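# Stow lit-lamp kits in drawers, return the signalled kit

## Task

Some or all kits on the tray have a lit lamp beside them, and no two lit lamps share a colour. Move every kit with a lit lamp into a drawer that held nothing at the start, using a separate drawer for each kit, and close all drawers completely. Kits whose lamps are dark stay on the tray. Later the signal tower turns on in one of the lit colours: take the kit whose lamp showed that colour, and no other, back to the tray, then close all drawers completely once more. Everything must stay where it is without the robot holding it. Finish with the gripper open and the arm moved away.

## Robot and tools

ROBOT. One six-joint arm with a two-finger parallel gripper. Joint order everywhere: waist, shoulder, elbow, forearm roll, wrist pitch, wrist roll. The fingers point along the gripper's +z axis and close along its y axis. Something may occasionally pull on a held part or shove a loose object.

FRAME. Scene frame: origin on the table surface under the arm base, +z up, +y to the left when facing along +x. The state line reports end_effector_position (metres) and end_effector_quat_wxyz in this frame. That position is the point between the pads when closed; closed fingertips extend about 33 mm past it, open ones about 9 mm. The printed position can be off, more so when the arm is stretched far. The base may be tilted against the table.

execute_actions. Argument "actions" is a list holding one item or nothing; optional "pictures" (boolean) toggles images, which are included by default.
- {"actions": []} only reports the current state.
- Move: {"actions": [{"rows": [[...]], "steps": N}]}, N from 1 to 15 (default 15), each step 1/30 s. Each row drives one step; if rows run out, the last row repeats.
- Wait: {"actions": [{"steps": N}]} with N up to 300, counted from the previous result; thinking time is included in it.
A rejected call moves nothing.

ROW FORMAT. One robot, so each row is a single list of 9 numbers, each in [-1, 1]: six joint offsets (dJ1..dJ6 in the order above), then gripper position, gripper force_limit, gripper speed.
Joint numbers are offsets, not targets: they are measured from the joint angles printed in the most recent result that listed them (before any such result, or for later calls within the same reply, from where the arm is when the action begins). They are not relative to the preceding row. Sending all zeros therefore pulls the arm back to those reference angles; it is not a pause. Scale: 1.0 equals 1.983 rad for waist and shoulder, 2.38 rad for elbow, 2.975 rad for forearm roll, wrist pitch and wrist roll. Joint ranges (rad): waist -3.491 to 3.491, shoulder -3.140 to 3.140, elbow -1.187 to 4.328, forearm roll -3.316 to 3.316, wrist pitch -3.140 to 3.140, wrist roll -3.927 to 3.927. A request more than 0.010 rad beyond a range end is refused; true ends can differ by 0.010 rad, and overshooting requests are clipped there, possibly with a "joint sent to its limit" note (which may refer to an earlier action). No such note does not prove there is room left.
Gripper values are absolute settings, not offsets. position: +1 fully open (140 mm), pads touch near -0.8, -1 closes until blocked. force_limit: roughly 14 N at -1, 60 N at 0, 107 N at +1 (for parts up to 40 mm wide). speed: about 30 mm/s at -1, 140 at 0, 250 at +1.

MOTION LIMITS. Joint targets are rate-limited (2.62 rad/s waist and shoulder, 3.14 elbow, 3.93 wrist joints) with a 0.5 s ramp-up, and joints are slowed together so they finish at once. Targets are kept within 0.805 rad (waist, shoulder), 0.966 (elbow), 1.21 (wrist joints) of the measured angle, and are pulled back if they would move the gripper over 70 mm from where it is. Big moves thus need several calls. The simulation keeps running while you compose a reply, and the arm keeps heading for the last row's target until it has nearly stopped or a step is HELD; then only a new action pushes it on.

RESULT LINES. Joint positions and Joint velocities list the six joints in order (rad, rad/s). object_status: 0 moving, 1 blocked while opening, 2 blocked while closing (a grip), 3 reached the request or pads met (a thin item may still be held). position_measured is in counts: 3 fully open, 230 pads touching, not linear. Stopped fingers hold until the position number changes by 0.01 or more or the object slips away. To squeeze harder while status is 2, raise force_limit and switch position between -1 and -0.98. Closing fingers move about 24 mm outward from the arm, so leave clearance above surfaces. "joint command not followed" means the clearance check altered targets (mount blocks and posts count as arm). HELD marks steps whose row was not fully sent. Flange force is the external force on the gripper including held weight; it is noisy, worst during acceleration, and may say "no reading". MOTOR HOT warns of overheating from holding loads; reaching the limit brakes the arm (OVER-TEMPERATURE FAULT).

FAULTS TO AVOID. Joint contact torque at its limit (waist, shoulder, elbow 145 N m; wrist joints 36.4 N m, including held weight) or any outside force of 150 N stops the arm for 10 s, drops the rest of the call, and lets it yield. Avoid drops, slips, slamming drawers, hard hits and strong pushes. Never let anything leave the table.

zoom_image: {"camera": name, "region": [x0, y0, x1, y1]} in pixels from the top-left, at most 504 x 504, giving a closer look at the latest image. Cameras: cam_head_left (672x504), cam_head_right (672x504), cam_wrist (616x616 fisheye); pictures arrive in that order. Calibration (intrinsics and world-to-camera transforms) is supplied and may be off by a few degrees and millimetres.

finished_scene: {"scene": n}, n 1 or 2, ends that scene for checking and opens the next; it cannot be reversed. Call it only once the drawers are shut, the kits are placed, and the gripper is open and clear.

Each tool is called after "Request:" by a JSON object that holds its "name" and its "arguments", one argument or row to a line.

## Session

Request:
{"name": "execute_actions", "arguments": {
  "actions": []
}}

Scene clock: 0.00 s of 15600.00 s.
end_effector_position=(+0.3087, +0.1181, +0.1093) position_measured=3 object_status=3 end_effector_quat_wxyz=(+0.015, +0.689, -0.655, +0.310)
Joint positions: [ 1.634 -0.313 -0.989  0.559 -1.33  -1.751]
Joint velocities: [-0.    -0.     0.001  0.001 -0.    -0.   ]
Flange force (N, the push that the arm receives, along the gripper's own x y z axes): no reading

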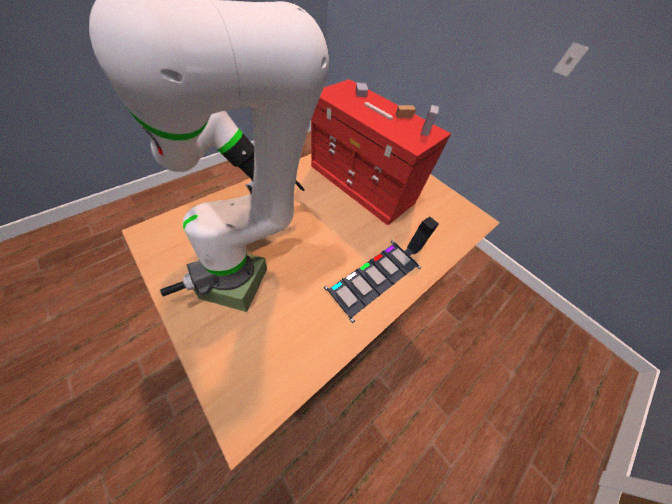

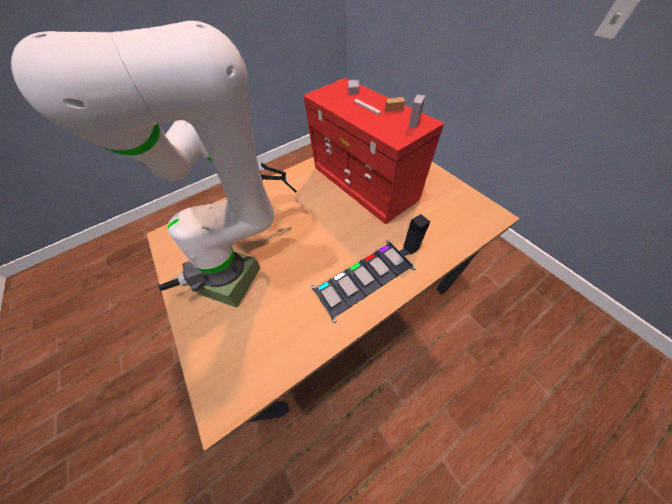

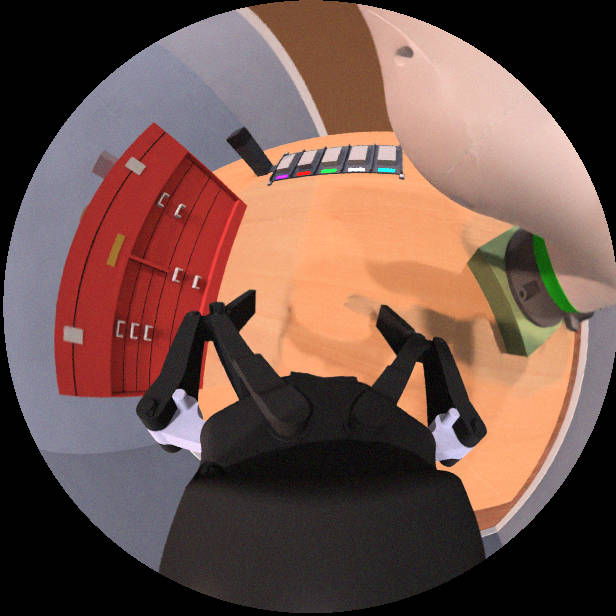

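Request:
{"name": "zoom_image", "arguments": {
  "camera": "cam_head_left",
  "region": [290, 60, 470, 240]
}}

Request:
{"name": "zoom_image", "arguments": {
  "camera": "cam_head_left",
  "region": [310, 200, 450, 340]
}}

Request:
{"name": "zoom_image", "arguments": {
  "camera": "cam_wrist",
  "region": [40, 110, 280, 410]
}}

Request:
{"name": "zoom_image", "arguments": {
  "camera": "cam_head_right",
  "region": [290, 60, 470, 240]
}}

Request:
{"name": "zoom_image", "arguments": {
  "camera": "cam_head_right",
  "region": [300, 200, 440, 340]
}}

Region (290, 60, 470, 240) of cam_head_left's 672x504 image, scaled by 2.800, with more detail than that image has.

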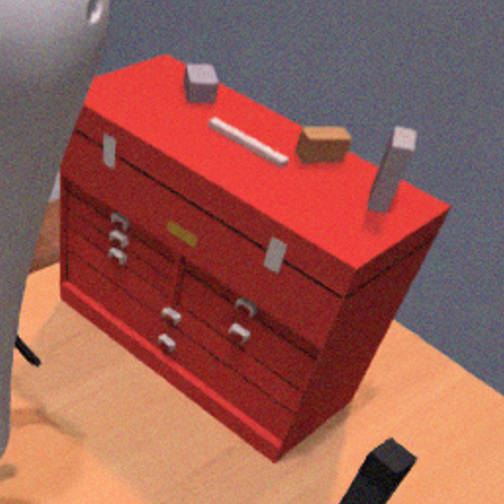

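Region (310, 200, 450, 340) of cam_head_left's 672x504 image, scaled by 3.600, with more detail than that image has.

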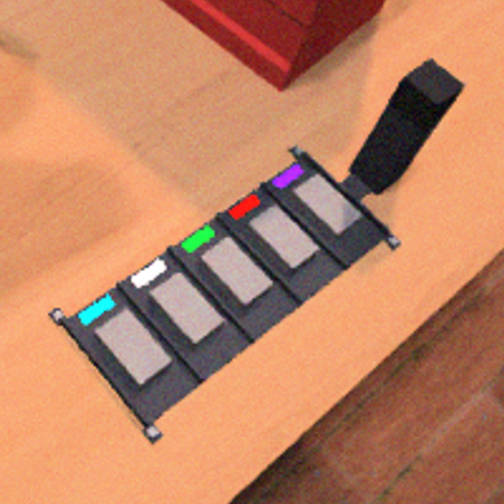

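Region (40, 110, 280, 410) of cam_wrist's 616x616 image, scaled by 1.680, with more detail than that image has; it fills the left 403 columns of this view, and the rest is white.

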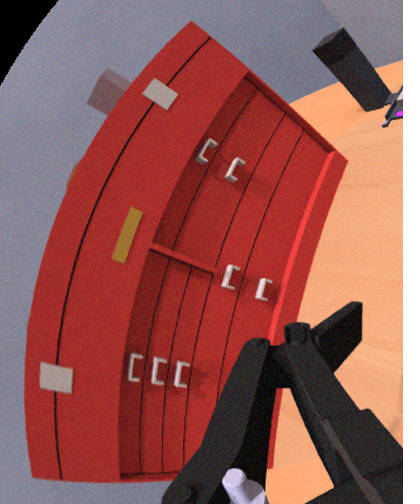

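Region (290, 60, 470, 240) of cam_head_right's 672x504 image, scaled by 2.800, with more detail than that image has.

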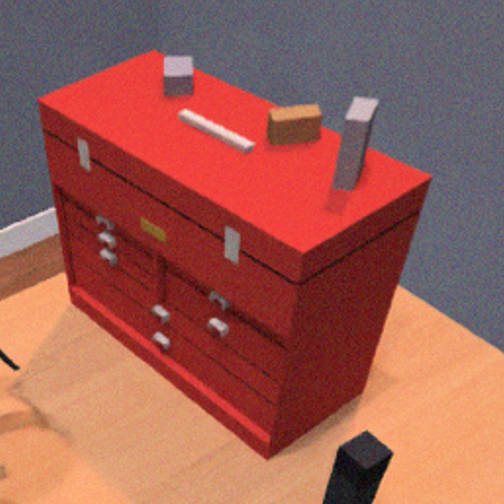

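Region (300, 200, 440, 340) of cam_head_right's 672x504 image, scaled by 3.600, with more detail than that image has.

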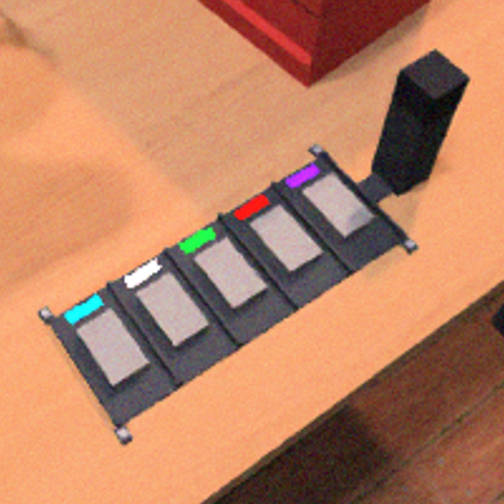

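Request:
{"name": "zoom_image", "arguments": {
  "camera": "cam_wrist",
  "region": [100, 250, 220, 370]
}}

Request:
{"name": "zoom_image", "arguments": {
  "camera": "cam_head_right",
  "region": [315, 125, 385, 195]
}}

Region (100, 250, 220, 370) of cam_wrist's 616x616 image, scaled by 4.200, with more detail than that image has.

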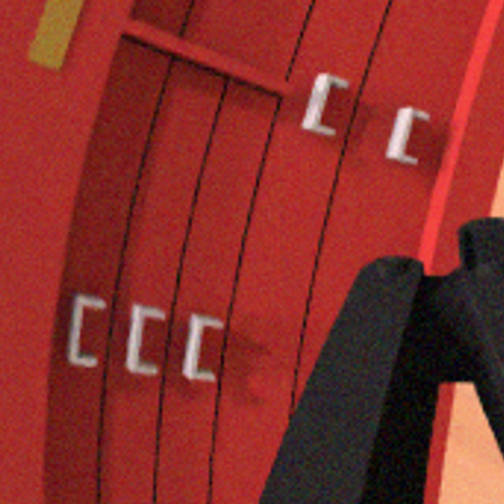

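Region (315, 125, 385, 195) of cam_head_right's 672x504 image, scaled by 7.200, with more detail than that image has.

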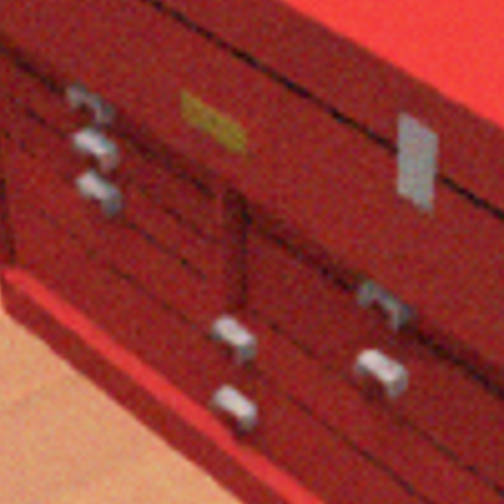

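Request:
{"name": "zoom_image", "arguments": {
  "camera": "cam_wrist",
  "region": [310, 120, 410, 200]
}}

Request:
{"name": "zoom_image", "arguments": {
  "camera": "cam_head_right",
  "region": [308, 260, 368, 325]
}}

Region (310, 120, 410, 200) of cam_wrist's 616x616 image, scaled by 5.040, with more detail than that image has; it fills the top 403 rows of this view, and the rest is white.

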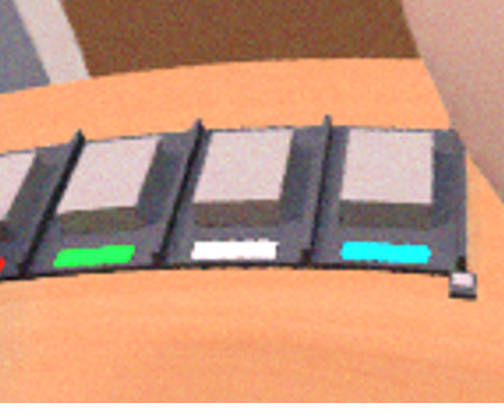

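Region (308, 260, 368, 325) of cam_head_right's 672x504 image, scaled by 7.754, with more detail than that image has; it fills the left 465 columns of this view, and the rest is white.

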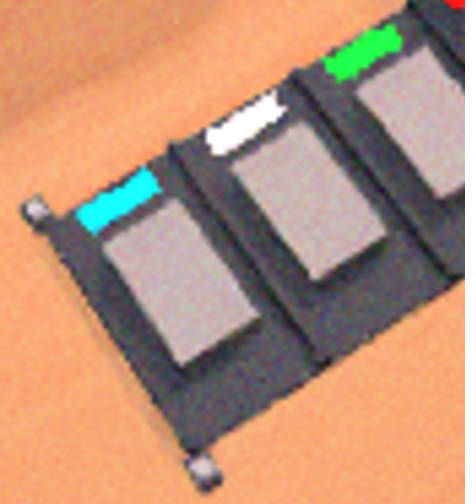

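Request:
{"name": "execute_actions", "arguments": {
  "actions": [
    {"rows":[[-0.5129,0.0872,0.1298,-0.0491,0.2968,-0.1849,0,0,0]]}
  ],
  "pictures": false
}}

Request:
{"name": "execute_actions", "arguments": {
  "actions": [
    {"steps":45}
  ]
}}

Scene clock: 120.50 s of 15600.00 s.
end_effector_position=(+0.3821, +0.1677, +0.0784) position_measured=106 object_status=0 end_effector_quat_wxyz=(+0.088, -0.439, +0.884, -0.137)
Joint positions: [ 1.185 -0.23  -0.841  0.489 -0.906 -2.015]
Joint velocities: [-1.171  0.185  0.33  -0.157  0.94  -0.585]
Flange force (N, the push that the arm receives, along the gripper's own x y z axes): [-4.6 -2.1 -1.9]
Steps of this call (steps 1 to 90: nothing new was sent; then 117.00 s passed at rest; steps 91 to 105: all 15 steps of this action). Readings (joint positions | what the end effector reports):
91: [1.634 -0.313 -0.989 0.559 -1.330 -1.751] | position_measured=3 object_status=0
92: [1.631 -0.312 -0.988 0.559 -1.326 -1.754] | position_measured=7 object_status=0
94: [1.607 -0.307 -0.979 0.554 -1.300 -1.770] | position_measured=22 object_status=0
98: [1.490 -0.282 -0.934 0.533 -1.173 -1.849] | position_measured=53 object_status=0
105: the state above

Scene clock: 122.00 s of 15600.00 s.
end_effector_position=(+0.5735, +0.0982, +0.1340) position_measured=129 object_status=3 end_effector_quat_wxyz=(+0.259, -0.044, +0.965, +0.012)
Joint positions: [ 0.617 -0.14  -0.68   0.413 -0.447 -2.301]
Joint velocities: [ 0.    -0.    -0.001 -0.    -0.    -0.   ]
Flange force (N, the push that the arm receives, along the gripper's own x y z axes): [-2.0 0.5 -4.1]
Steps of this call (steps 1 to 45: the robot went on to your last target). Readings (joint positions | what the end effector reports):
1: [1.146 -0.224 -0.830 0.484 -0.875 -2.035] | position_measured=113 object_status=0
2: [1.109 -0.218 -0.819 0.479 -0.844 -2.054] | position_measured=121 object_status=0
4: [1.037 -0.206 -0.799 0.469 -0.786 -2.090] | position_measured=129 object_status=0
8: [0.904 -0.185 -0.761 0.451 -0.679 -2.157] | position_measured=129 object_status=0
45: the state above
The arm was judged still, so your last target was given up. Only a new action makes it travel on or press farther. Fingers that are still opening or closing keep moving.
camera_calibration (this result's frames):
cam_wrist: T_world_to_cam=[[-0.156605, 0.984445, -0.0796376, 0.0154442], [0.652334, 0.16364, 0.740056, -0.481554], [0.741577, 0.0639459, -0.667814, -0.148416], [0, 0, 0, 1]] pos_world=[0.426614, 0.0730882, 0.258493]

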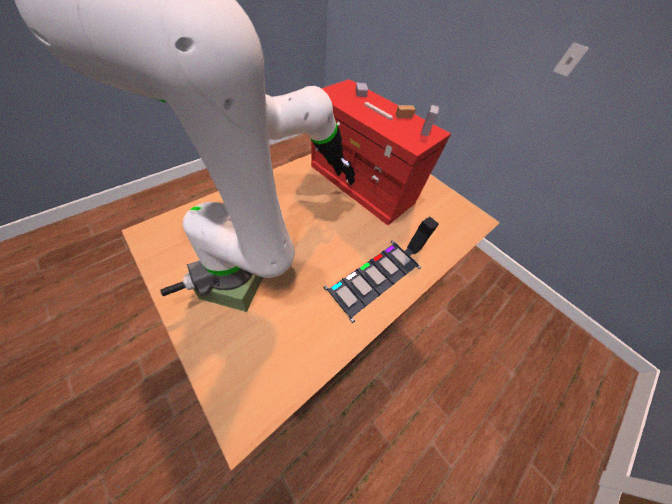

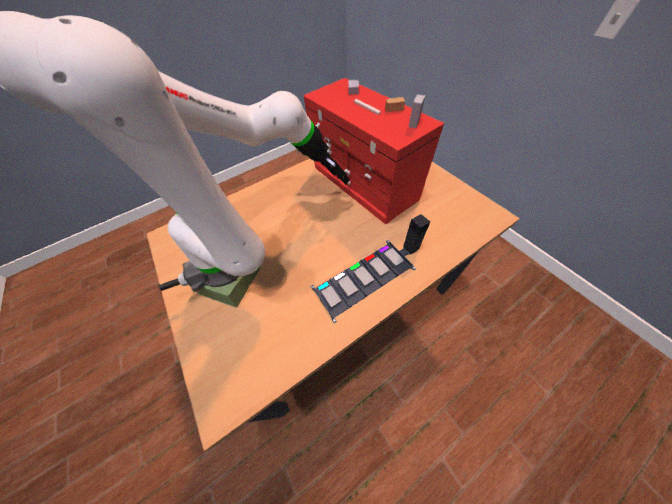

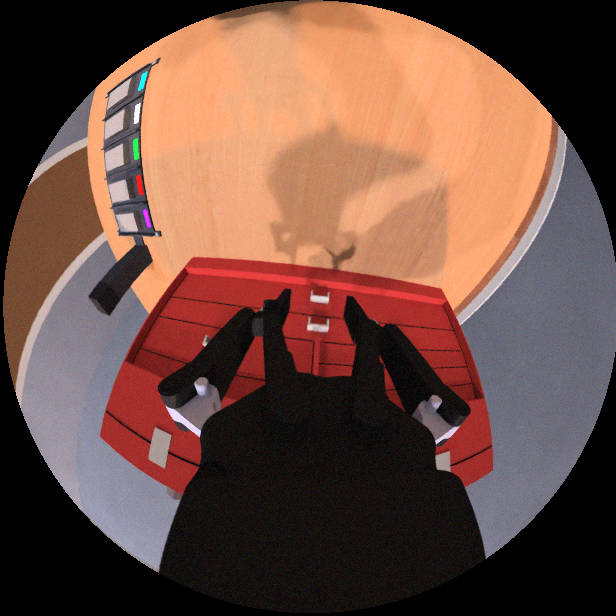

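Request:
{"name": "zoom_image", "arguments": {
  "camera": "cam_wrist",
  "region": [260, 250, 380, 370]
}}

Request:
{"name": "zoom_image", "arguments": {
  "camera": "cam_wrist",
  "region": [160, 200, 480, 400]
}}

Region (260, 250, 380, 370) of cam_wrist's 616x616 image, scaled by 4.200, with more detail than that image has.

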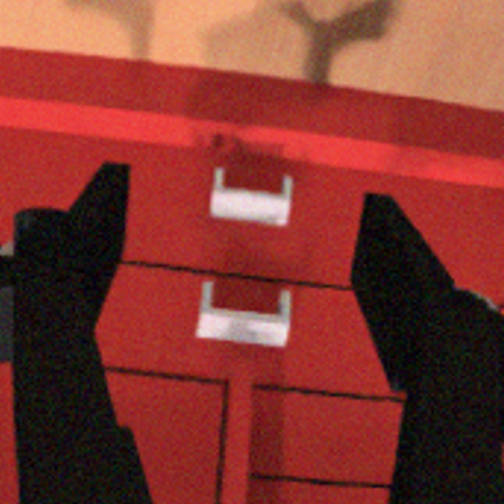

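Region (160, 200, 480, 400) of cam_wrist's 616x616 image, scaled by 1.575, with more detail than that image has; it fills the top 315 rows of this view, and the rest is white.

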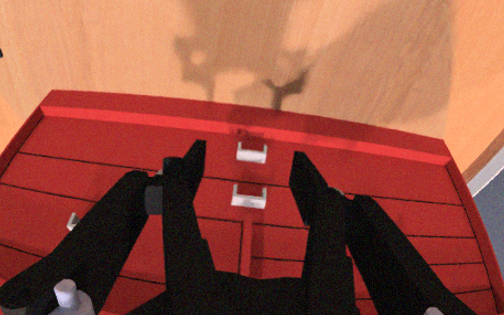

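Request:
{"name": "execute_actions", "arguments": {
  "actions": [
    {"rows":[[-0.0109,0.0343,0.0296,-0.0091,0.0015,0.0141,-0.2,0,0]]}
  ]
}}

Request:
{"name": "zoom_image", "arguments": {
  "camera": "cam_wrist",
  "region": [260, 250, 380, 370]
}}

Request:
{"name": "zoom_image", "arguments": {
  "camera": "cam_head_right",
  "region": [315, 125, 385, 195]
}}

Scene clock: 152.63 s of 15600.00 s.
end_effector_position=(+0.5987, +0.1010, +0.1322) position_measured=154 object_status=3 end_effector_quat_wxyz=(+0.258, -0.044, +0.965, +0.012)
Joint positions: [ 0.595 -0.072 -0.61   0.386 -0.442 -2.259]
Joint velocities: [ 0.001  0.001  0.001 -0.001  0.     0.001]
Flange force (N, the push that the arm receives, along the gripper's own x y z axes): [-2.1 0.5 -3.3]
Steps of this call (steps 1 to 90: nothing new was sent; then 27.13 s passed at rest; steps 91 to 105: all 15 steps of this action). Readings (joint positions | what the end effector reports):
91: [0.617 -0.140 -0.680 0.413 -0.447 -2.301] | position_measured=129 object_status=0
92: [0.616 -0.136 -0.677 0.411 -0.447 -2.300] | position_measured=133 object_status=0
94: [0.608 -0.113 -0.652 0.402 -0.445 -2.285] | position_measured=148 object_status=0
98: [0.596 -0.073 -0.611 0.386 -0.443 -2.260] | position_measured=154 object_status=0
105: the state above
camera_calibration (this result's frames):
cam_wrist: T_world_to_cam=[[-0.156302, 0.984491, -0.0796725, 0.0163555], [0.652758, 0.163498, 0.739713, -0.497264], [0.741267, 0.0636115, -0.668189, -0.168224], [0, 0, 0, 1]] pos_world=[0.451848, 0.0759006, 0.25673]

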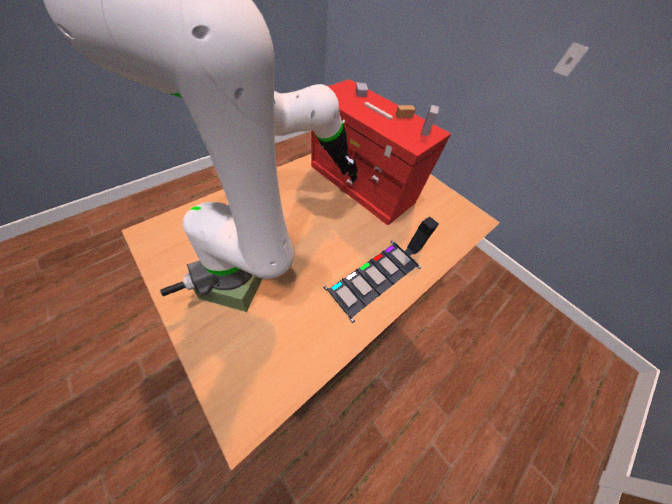

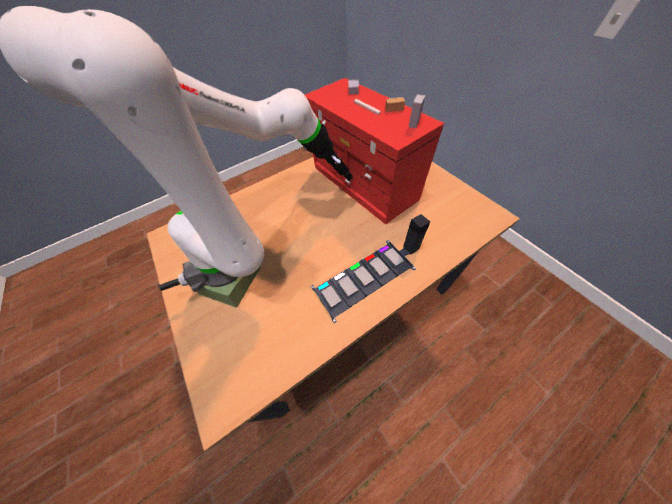

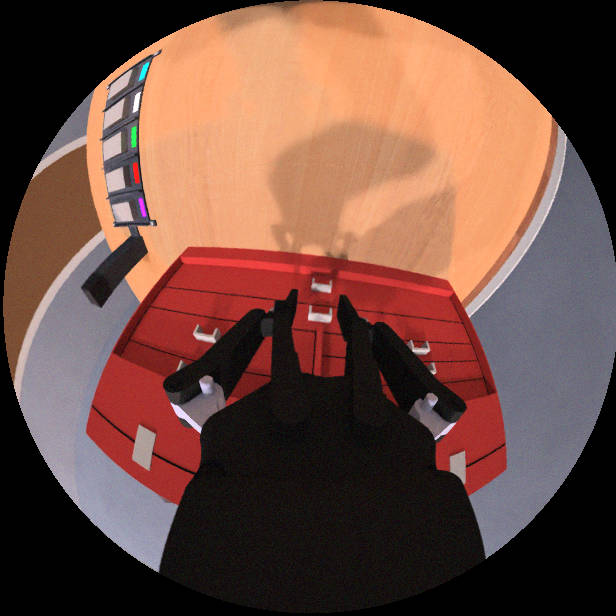

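Region (260, 250, 380, 370) of cam_wrist's 616x616 image, scaled by 4.200, with more detail than that image has.

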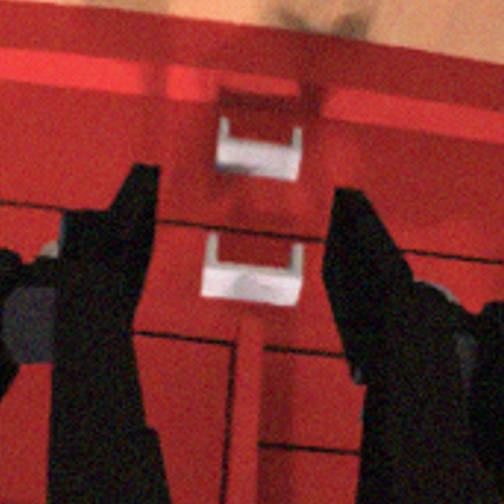

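Region (315, 125, 385, 195) of cam_head_right's 672x504 image, scaled by 7.200, with more detail than that image has.

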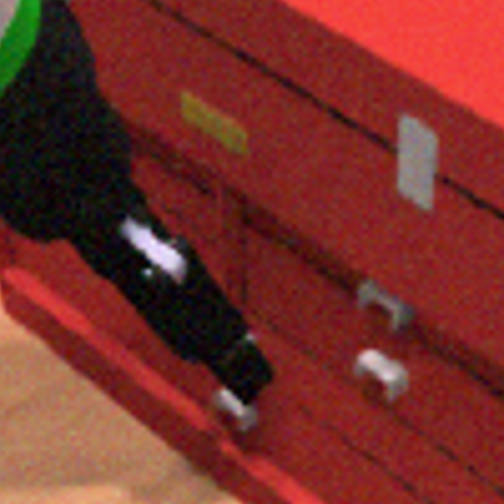

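Request:
{"name": "execute_actions", "arguments": {
  "actions": [
    {"rows":[[0.0031,0.0085,-0.0022,0.0087,0.0064,-0.0108,-0.2,0.3,-0.5]],"steps":10}
  ],
  "pictures": false
}}

Request:
{"name": "execute_actions", "arguments": {
  "actions": [
    {"rows":[[0,0,0,0,0,0,-1,0.3,-0.5]],"steps":15}
  ]
}}

Request:
{"name": "zoom_image", "arguments": {
  "camera": "cam_wrist",
  "region": [260, 250, 380, 370]
}}

Scene clock: 173.33 s of 15600.00 s.
end_effector_position=(+0.6013, +0.1062, +0.1261) position_measured=154 object_status=3 end_effector_quat_wxyz=(+0.259, -0.044, +0.965, +0.012)
Joint positions: [ 0.601 -0.055 -0.615  0.412 -0.424 -2.291]
Joint velocities: [ 0.001  0.001 -0.001  0.003  0.001 -0.001]
Flange force (N, the push that the arm receives, along the gripper's own x y z axes): [-5.2 0.5 -4.4]
Steps of this call (steps 1 to 15: the robot went on to your last target; steps 16 to 90: nothing new was sent; then 17.37 s passed at rest; steps 91 to 100: all 10 steps of this action). Readings (joint positions | what the end effector reports):
91: [0.595 -0.072 -0.610 0.386 -0.442 -2.260] | position_measured=154 object_status=3
92: [0.596 -0.069 -0.610 0.389 -0.439 -2.265] | position_measured=154 object_status=3
94: [0.600 -0.059 -0.613 0.406 -0.428 -2.284] | position_measured=154 object_status=3
98: [0.601 -0.055 -0.615 0.412 -0.424 -2.291] | position_measured=154 object_status=3
100: the state above

Scene clock: 173.83 s of 15600.00 s.
end_effector_position=(+0.6013, +0.1062, +0.1260) position_measured=194 object_status=0 end_effector_quat_wxyz=(+0.259, -0.044, +0.965, +0.012)
Joint positions: [ 0.601 -0.055 -0.615  0.412 -0.423 -2.292]
Joint velocities: [-0.    -0.    -0.     0.    -0.001  0.001]
Flange force (N, the push that the arm receives, along the gripper's own x y z axes): [-4.1 -13.7 -13.4]
Steps of this call (steps 1 to 15: all 15 steps of this action). Readings (joint positions | what the end effector reports):
1: [0.601 -0.055 -0.615 0.412 -0.423 -2.292] | position_measured=154 object_status=0
2: [0.601 -0.055 -0.615 0.412 -0.423 -2.292] | position_measured=157 object_status=0
4: [0.601 -0.055 -0.615 0.412 -0.423 -2.292] | position_measured=166 object_status=0
8: [0.601 -0.055 -0.615 0.412 -0.423 -2.292] | position_measured=184 object_status=0
15: the state above
camera_calibration (this result's frames):
cam_wrist: T_world_to_cam=[[-0.156368, 0.984512, -0.0792787, 0.011118], [0.652279, 0.163205, 0.7402, -0.495075], [0.741674, 0.0640319, -0.667697, -0.174995], [0, 0, 0, 1]] pos_world=[0.454455, 0.0810585, 0.250492]

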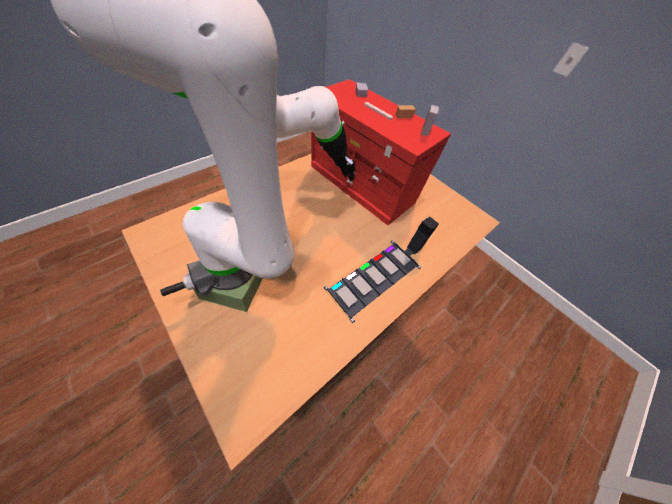

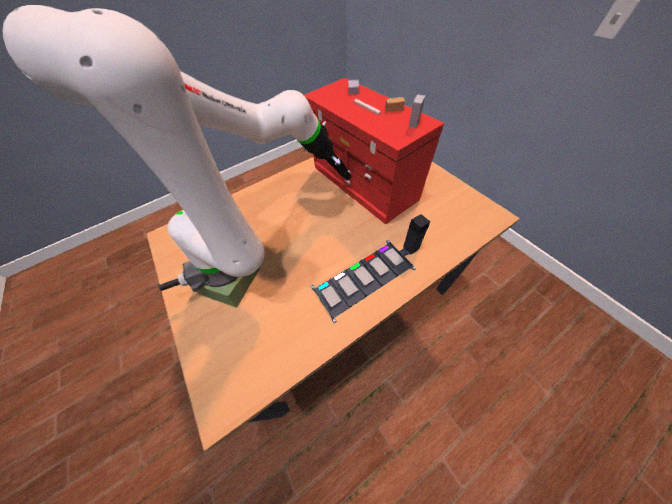

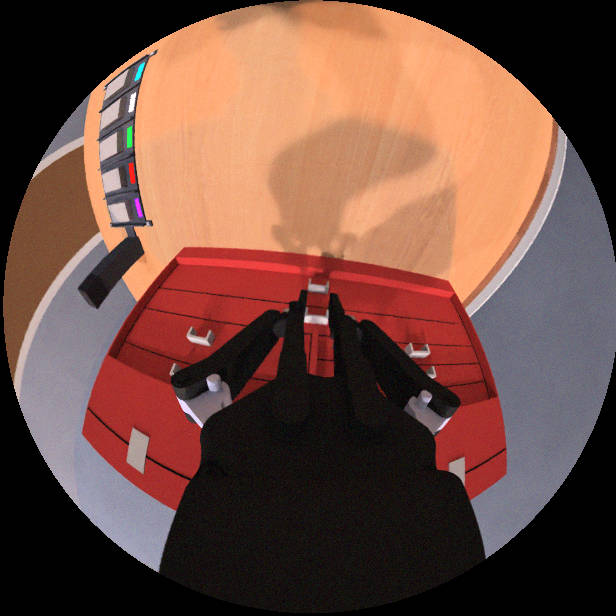

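Region (260, 250, 380, 370) of cam_wrist's 616x616 image, scaled by 4.200, with more detail than that image has.

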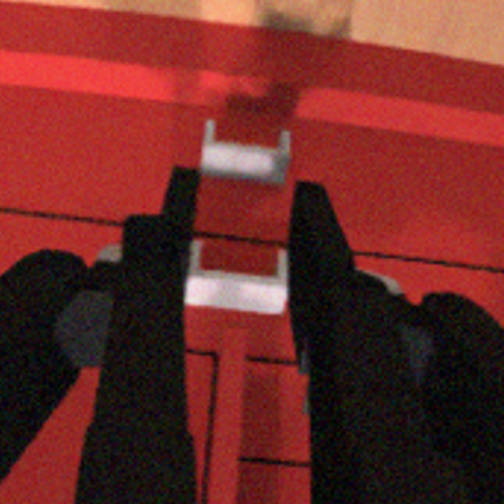

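Request:
{"name": "execute_actions", "arguments": {
  "actions": [
    {"rows":[[0.002,-0.008,-0.008,0.0025,0.0003,-0.0035,-1,0.3,-0.5],[0.002,-0.008,-0.008,0.0025,0.0003,-0.0035,-1,0.3,-0.5],[0.002,-0.008,-0.008,0.0025,0.0003,-0.0035,-1,0.3,-0.5],[0.006,-0.021,-0.0203,0.0068,0.0006,-0.0097,-1,0.3,-0.5],[0.006,-0.021,-0.0203,0.0068,0.0006,-0.0097,-1,0.3,-0.5],[0.006,-0.021,-0.0203,0.0068,0.0006,-0.0097,-1,0.3,-0.5],[0.0098,-0.0336,-0.0324,0.0111,0.0008,-0.0157,-1,0.3,-0.5],[0.0098,-0.0336,-0.0324,0.0111,0.0008,-0.0157,-1,0.3,-0.5],[0.0098,-0.0336,-0.0324,0.0111,0.0008,-0.0157,-1,0.3,-0.5],[0.0164,-0.0515,-0.0485,0.0168,0,-0.0245,-1,0.3,-0.5],[0.0164,-0.0515,-0.0485,0.0168,0,-0.0245,-1,0.3,-0.5],[0.0164,-0.0515,-0.0485,0.0168,0,-0.0245,-1,0.3,-0.5],[0.0237,-0.0701,-0.0643,0.0222,-0.0017,-0.0333,-1,0.3,-0.5]]}
  ],
  "pictures": false
}}

Request:
{"name": "execute_actions", "arguments": {
  "actions": [
    {"steps":10}
  ]
}}

Scene clock: 198.77 s of 15600.00 s.
end_effector_position=(+0.5571, +0.1011, +0.1260) position_measured=194 object_status=2 end_effector_quat_wxyz=(+0.259, -0.044, +0.965, +0.012)
Joint positions: [ 0.639 -0.17  -0.743  0.467 -0.425 -2.373]
Joint velocities: [ 0.14  -0.359 -0.371  0.155 -0.05  -0.253]
Flange force (N, the push that the arm receives, along the gripper's own x y z axes): [-0.3 22.3 -5.9]
Steps of this call (steps 1 to 15: the robot went on to your last target; steps 16 to 90: nothing new was sent; then 21.43 s passed at rest; steps 91 to 105: all 15 steps of this action). Readings (joint positions | what the end effector reports):
91: [0.601 -0.055 -0.615 0.412 -0.424 -2.291] | position_measured=194 object_status=2
92: [0.602 -0.058 -0.619 0.412 -0.424 -2.293] | position_measured=194 object_status=2
94: [0.605 -0.068 -0.630 0.418 -0.423 -2.300] | position_measured=194 object_status=2
98: [0.614 -0.098 -0.665 0.433 -0.421 -2.322] | position_measured=194 object_status=2
105: the state above

Scene clock: 199.10 s of 15600.00 s.
end_effector_position=(+0.5480, +0.1001, +0.1259) position_measured=194 object_status=2 end_effector_quat_wxyz=(+0.258, -0.044, +0.965, +0.012)
Joint positions: [ 0.648 -0.194 -0.768  0.478 -0.428 -2.391]
Joint velocities: [ 0.001 -0.    -0.001  0.003 -0.    -0.   ]
Flange force (N, the push that the arm receives, along the gripper's own x y z axes): [-6.3 30.2 -5.0]
Steps of this call (steps 1 to 10: the robot went on to your last target). Readings (joint positions | what the end effector reports):
1: [0.643 -0.180 -0.754 0.472 -0.426 -2.381] | position_measured=194 object_status=2
2: [0.646 -0.188 -0.762 0.475 -0.427 -2.386] | position_measured=194 object_status=2
4: [0.648 -0.193 -0.767 0.477 -0.428 -2.390] | position_measured=194 object_status=2
8: [0.648 -0.194 -0.768 0.478 -0.428 -2.391] | position_measured=194 object_status=2
10: the state above
camera_calibration (this result's frames):
cam_wrist: T_world_to_cam=[[-0.157523, 0.98427, -0.0799955, 0.00951743], [0.652502, 0.164546, 0.739707, -0.459351], [0.741234, 0.0643238, -0.668158, -0.134841], [0, 0, 0, 1]] pos_world=[0.401175, 0.07489, 0.250451]

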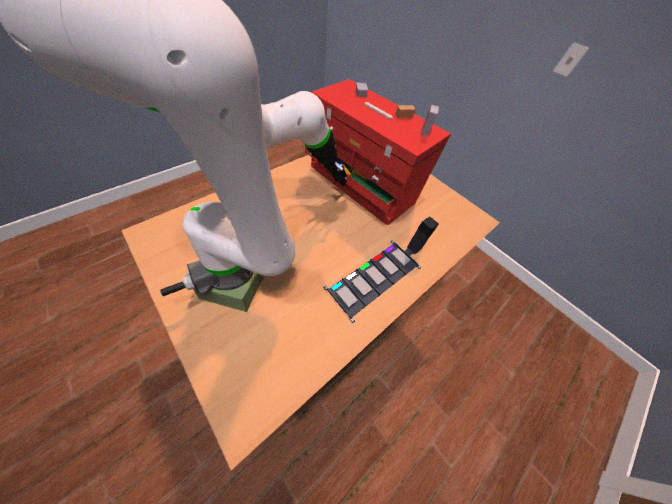

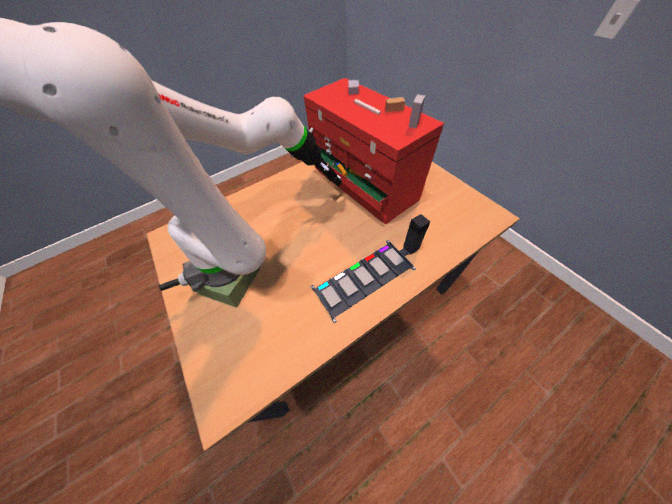

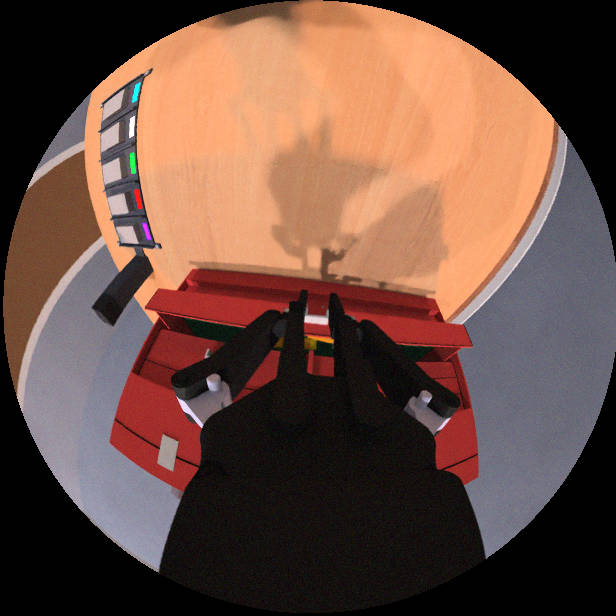

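Request:
{"name": "execute_actions", "arguments": {
  "actions": [
    {"rows":[[-0.0065,0.0185,0.0157,-0.0048,0.0017,0.0078,-1,0.3,-0.5],[-0.0065,0.0185,0.0157,-0.0048,0.0017,0.0078,-1,0.3,-0.5],[-0.0065,0.0185,0.0157,-0.0048,0.0017,0.0078,-1,0.3,-0.5],[-0.0065,0.0185,0.0157,-0.0048,0.0017,0.0078,-1,0.3,-0.5],[-0.0134,0.0365,0.0317,-0.0106,0.0025,0.0168,-1,0.3,-0.5],[-0.0134,0.0365,0.0317,-0.0106,0.0025,0.0168,-1,0.3,-0.5],[-0.0134,0.0365,0.0317,-0.0106,0.0025,0.0168,-1,0.3,-0.5],[-0.0134,0.0365,0.0317,-0.0106,0.0025,0.0168,-1,0.3,-0.5],[-0.0194,0.0543,0.0485,-0.0168,0.0025,0.0257,-1,0.3,-0.5],[-0.0194,0.0543,0.0485,-0.0168,0.0025,0.0257,-1,0.3,-0.5],[-0.0194,0.0543,0.0485,-0.0168,0.0025,0.0257,-1,0.3,-0.5],[-0.0194,0.0543,0.0485,-0.0168,0.0025,0.0257,-1,0.3,-0.5],[-0.0247,0.0714,0.0657,-0.0233,0.0017,0.0346,-1,0.3,-0.5]]}
  ],
  "pictures": false
}}

Request:
{"name": "execute_actions", "arguments": {
  "actions": [
    {"steps":10}
  ],
  "pictures": false
}}

Scene clock: 208.83 s of 15600.00 s.
end_effector_position=(+0.5945, +0.1048, +0.1258) position_measured=194 object_status=2 end_effector_quat_wxyz=(+0.259, -0.043, +0.965, +0.012)
Joint positions: [ 0.605 -0.072 -0.636  0.42  -0.422 -2.303]
Joint velocities: [-0.096  0.308  0.372 -0.171 -0.025  0.236]
Flange force (N, the push that the arm receives, along the gripper's own x y z axes): [-8.8 8.8 -16.4]
Steps of this call (steps 1 to 30: the robot went on to your last target; steps 31 to 90: nothing new was sent; then 6.23 s passed at rest; steps 91 to 105: all 15 steps of this action). Readings (joint positions | what the end effector reports):
91: [0.648 -0.194 -0.768 0.478 -0.429 -2.391] | position_measured=194 object_status=2
92: [0.647 -0.191 -0.765 0.477 -0.428 -2.389] | position_measured=194 object_status=2
94: [0.640 -0.171 -0.745 0.469 -0.426 -2.376] | position_measured=194 object_status=2
98: [0.626 -0.133 -0.705 0.452 -0.422 -2.349] | position_measured=194 object_status=2
105: the state above

Scene clock: 209.17 s of 15600.00 s.
end_effector_position=(+0.6024, +0.1057, +0.1259) position_measured=194 object_status=2 end_effector_quat_wxyz=(+0.259, -0.043, +0.965, +0.012)
Joint positions: [ 0.599 -0.052 -0.612  0.409 -0.424 -2.288]
Joint velocities: [ 0.001  0.     0.001 -0.001 -0.001  0.001]
Flange force (N, the push that the arm receives, along the gripper's own x y z axes): [2.1 0.8 -24.3]
Steps of this call (steps 1 to 10: the robot went on to your last target). Readings (joint positions | what the end effector reports):
1: [0.603 -0.063 -0.624 0.415 -0.423 -2.296] | position_measured=194 object_status=2
2: [0.601 -0.057 -0.617 0.411 -0.423 -2.291] | position_measured=194 object_status=2
4: [0.600 -0.053 -0.613 0.409 -0.424 -2.288] | position_measured=194 object_status=2
8: [0.599 -0.052 -0.612 0.409 -0.424 -2.288] | position_measured=194 object_status=2
10: the state above

Request:
{"name": "execute_actions", "arguments": {
  "actions": [
    {"rows":[[0,0,0,0,0,0,-0.25,0.3,0],[0,0,0,0,0,0,-0.25,0.3,0],[0,0,0,0,0,0,-0.25,0.3,0],[0,0,0,0,0,0,-0.25,0.3,0],[0,0,0,0,0,0,-0.25,0.3,0],[0,0,0,0,0,0,-0.25,0.3,0],[-0.0018,0.0502,0.0233,-0.041,-0.0133,0.0363,-0.25,0.3,0],[-0.0018,0.0502,0.0233,-0.041,-0.0133,0.0363,-0.25,0.3,0],[-0.0018,0.0502,0.0233,-0.041,-0.0133,0.0363,-0.25,0.3,0],[-0.0018,0.0502,0.0233,-0.041,-0.0133,0.0363,-0.25,0.3,0],[-0.0018,0.0502,0.0233,-0.041,-0.0133,0.0363,-0.25,0.3,0],[-0.0018,0.0502,0.0233,-0.041,-0.0133,0.0363,-0.25,0.3,0],[-0.0018,0.0502,0.0233,-0.041,-0.0133,0.0363,-0.25,0.3,0],[-0.0018,0.0502,0.0233,-0.041,-0.0133,0.0363,-0.25,0.3,0],[-0.0076,0.0661,0.0412,-0.0471,-0.0159,0.0456,-0.25,0.3,0]]}
  ],
  "pictures": false
}}

Request:
{"name": "execute_actions", "arguments": {
  "actions": [
    {"steps":12}
  ]
}}

Request:
{"name": "zoom_image", "arguments": {
  "camera": "cam_wrist",
  "region": [260, 250, 380, 370]
}}

Scene clock: 244.17 s of 15600.00 s.
end_effector_position=(+0.5905, +0.1049, +0.0779) position_measured=160 object_status=3 end_effector_quat_wxyz=(+0.209, -0.045, +0.977, +0.010)
Joint positions: [ 0.596  0.046 -0.557  0.288 -0.463 -2.181]
Joint velocities: [-0.014  0.122  0.086 -0.127 -0.046  0.129]
Flange force (N, the push that the arm receives, along the gripper's own x y z axes): [-7.0 3.6 14.1]
Steps of this call (steps 1 to 30: the robot went on to your last target; steps 31 to 90: nothing new was sent; then 31.50 s passed at rest; steps 91 to 105: all 15 steps of this action). Readings (joint positions | what the end effector reports):
91: [0.599 -0.052 -0.612 0.409 -0.423 -2.288] | position_measured=194 object_status=0
92: [0.599 -0.052 -0.612 0.409 -0.423 -2.288] | position_measured=194 object_status=0
94: [0.599 -0.052 -0.612 0.409 -0.423 -2.288] | position_measured=175 object_status=0
98: [0.599 -0.049 -0.609 0.404 -0.425 -2.283] | position_measured=160 object_status=0
105: the state above

Scene clock: 244.57 s of 15600.00 s.
end_effector_position=(+0.6039, +0.1058, +0.0772) position_measured=160 object_status=3 end_effector_quat_wxyz=(+0.208, -0.045, +0.977, +0.010)
Joint positions: [ 0.584  0.079 -0.514  0.268 -0.471 -2.152]
Joint velocities: [-0.001  0.     0.    -0.001 -0.001  0.   ]
Flange force (N, the push that the arm receives, along the gripper's own x y z axes): [-3.8 1.1 -3.1]
Steps of this call (steps 1 to 12: the robot went on to your last target). Readings (joint positions | what the end effector reports):
1: [0.595 0.052 -0.551 0.284 -0.464 -2.175] | position_measured=160 object_status=3
2: [0.592 0.061 -0.540 0.279 -0.467 -2.168] | position_measured=160 object_status=3
4: [0.586 0.074 -0.519 0.271 -0.470 -2.156] | position_measured=160 object_status=3
8: [0.584 0.078 -0.514 0.269 -0.471 -2.152] | position_measured=160 object_status=3
12: the state above
camera_calibration (this result's frames):
cam_wrist: T_world_to_cam=[[-0.165045, 0.983676, -0.0717021, 0.0127613], [0.725212, 0.170308, 0.66713, -0.499704], [0.668452, 0.0581074, -0.741482, -0.158884], [0, 0, 0, 1]] pos_world=[0.470704, 0.0817828, 0.216473]

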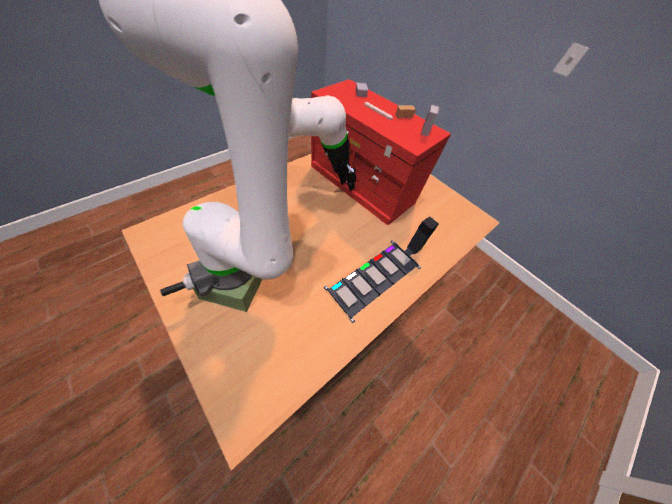

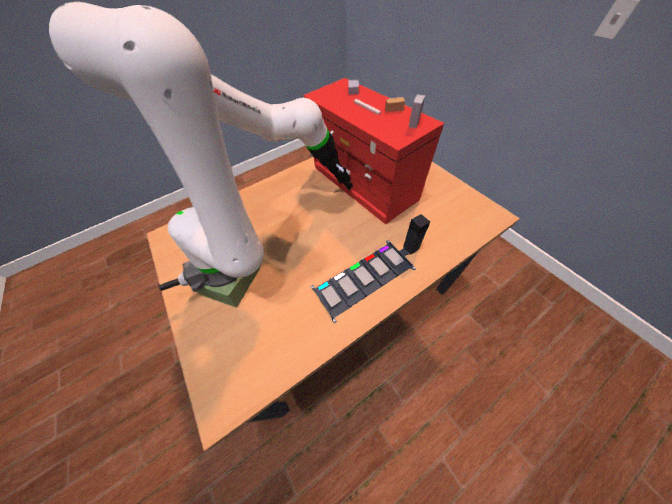

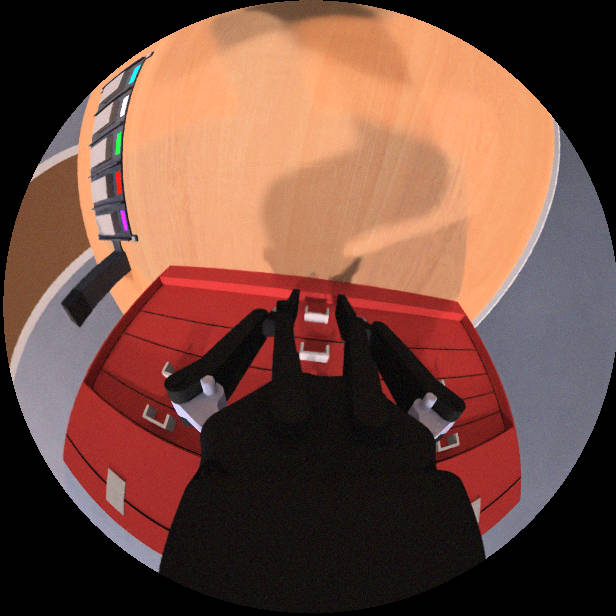

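Region (260, 250, 380, 370) of cam_wrist's 616x616 image, scaled by 4.200, with more detail than that image has.

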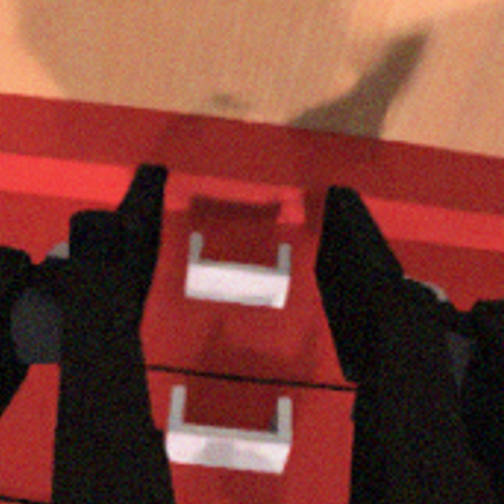

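Request:
{"name": "execute_actions", "arguments": {
  "actions": [
    {"rows":[[0,0,0,0,0,0,-1,0.3,-0.3]],"steps":13}
  ],
  "pictures": false
}}

Request:
{"name": "execute_actions", "arguments": {
  "actions": [
    {"rows":[[0.0056,-0.0157,-0.018,0.0062,0.003,-0.0092,-1,0.3,-0.3],[0.0056,-0.0157,-0.018,0.0062,0.003,-0.0092,-1,0.3,-0.3],[0.0056,-0.0157,-0.018,0.0062,0.003,-0.0092,-1,0.3,-0.3],[0.0056,-0.0157,-0.018,0.0062,0.003,-0.0092,-1,0.3,-0.3],[0.0117,-0.0319,-0.0358,0.0124,0.0053,-0.0187,-1,0.3,-0.3],[0.0117,-0.0319,-0.0358,0.0124,0.0053,-0.0187,-1,0.3,-0.3],[0.0117,-0.0319,-0.0358,0.0124,0.0053,-0.0187,-1,0.3,-0.3],[0.0254,-0.0657,-0.0706,0.0248,0.0081,-0.0383,-1,0.3,-0.3]]}
  ]
}}

Scene clock: 251.53 s of 15600.00 s.
end_effector_position=(+0.6039, +0.1058, +0.0772) position_measured=194 object_status=0 end_effector_quat_wxyz=(+0.208, -0.045, +0.977, +0.010)
Joint positions: [ 0.584  0.079 -0.514  0.268 -0.471 -2.152]
Joint velocities: [-0.     0.     0.     0.002  0.001  0.   ]
Flange force (N, the push that the arm receives, along the gripper's own x y z axes): [-1.5 -1.1 -13.0]
Steps of this call (steps 1 to 30: the robot went on to your last target; steps 31 to 90: nothing new was sent; then 3.53 s passed at rest; steps 91 to 103: all 13 steps of this action). Readings (joint positions | what the end effector reports):
91: [0.584 0.079 -0.514 0.268 -0.471 -2.152] | position_measured=160 object_status=0
92: [0.584 0.079 -0.514 0.268 -0.471 -2.152] | position_measured=163 object_status=0
94: [0.584 0.079 -0.514 0.268 -0.471 -2.152] | position_measured=175 object_status=0
98: [0.584 0.079 -0.514 0.268 -0.471 -2.152] | position_measured=194 object_status=0
103: the state above

Scene clock: 252.03 s of 15600.00 s.
end_effector_position=(+0.5494, +0.1023, +0.0772) position_measured=194 object_status=2 end_effector_quat_wxyz=(+0.208, -0.045, +0.977, +0.010)
Joint positions: [ 0.634 -0.051 -0.681  0.342 -0.447 -2.265]
Joint velocities: [ 0.011 -0.022 -0.027  0.015  0.007 -0.022]
Flange force (N, the push that the arm receives, along the gripper's own x y z axes): [7.1 -19.9 -18.2]
Steps of this call (steps 1 to 15: all 15 steps of this action). Readings (joint positions | what the end effector reports):
1: [0.584 0.079 -0.514 0.268 -0.471 -2.152] | position_measured=194 object_status=2
2: [0.585 0.076 -0.517 0.270 -0.470 -2.154] | position_measured=194 object_status=2
4: [0.591 0.059 -0.541 0.280 -0.465 -2.169] | position_measured=194 object_status=2
8: [0.604 0.025 -0.586 0.300 -0.457 -2.199] | position_measured=194 object_status=2
15: the state above
camera_calibration (this result's frames):
cam_wrist: T_world_to_cam=[[-0.165438, 0.98359, -0.0719754, 0.00753787], [0.725142, 0.170782, 0.667085, -0.459581], [0.66843, 0.0581689, -0.741497, -0.122264], [0, 0, 0, 1]] pos_world=[0.416234, 0.0781862, 0.216464]

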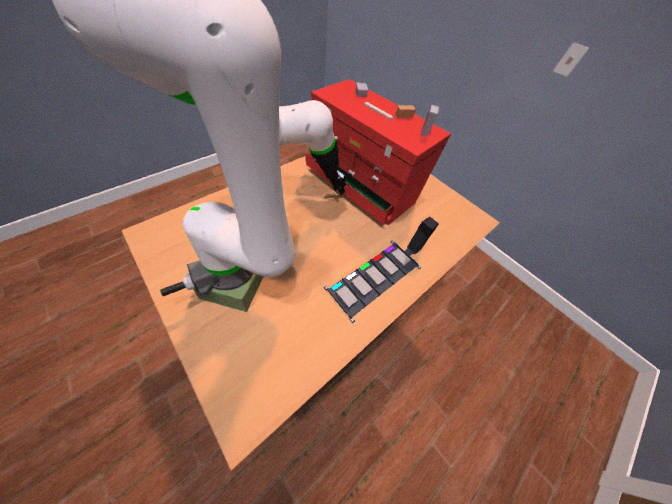

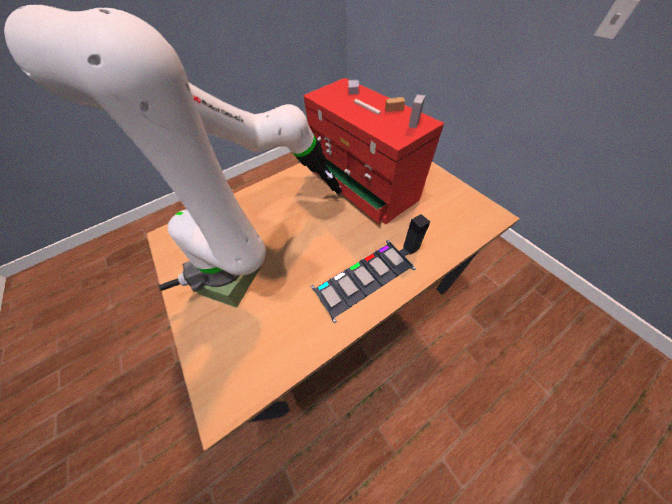

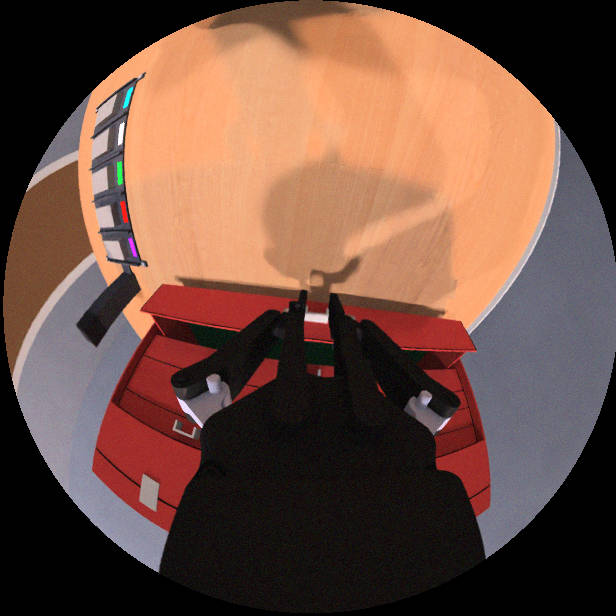

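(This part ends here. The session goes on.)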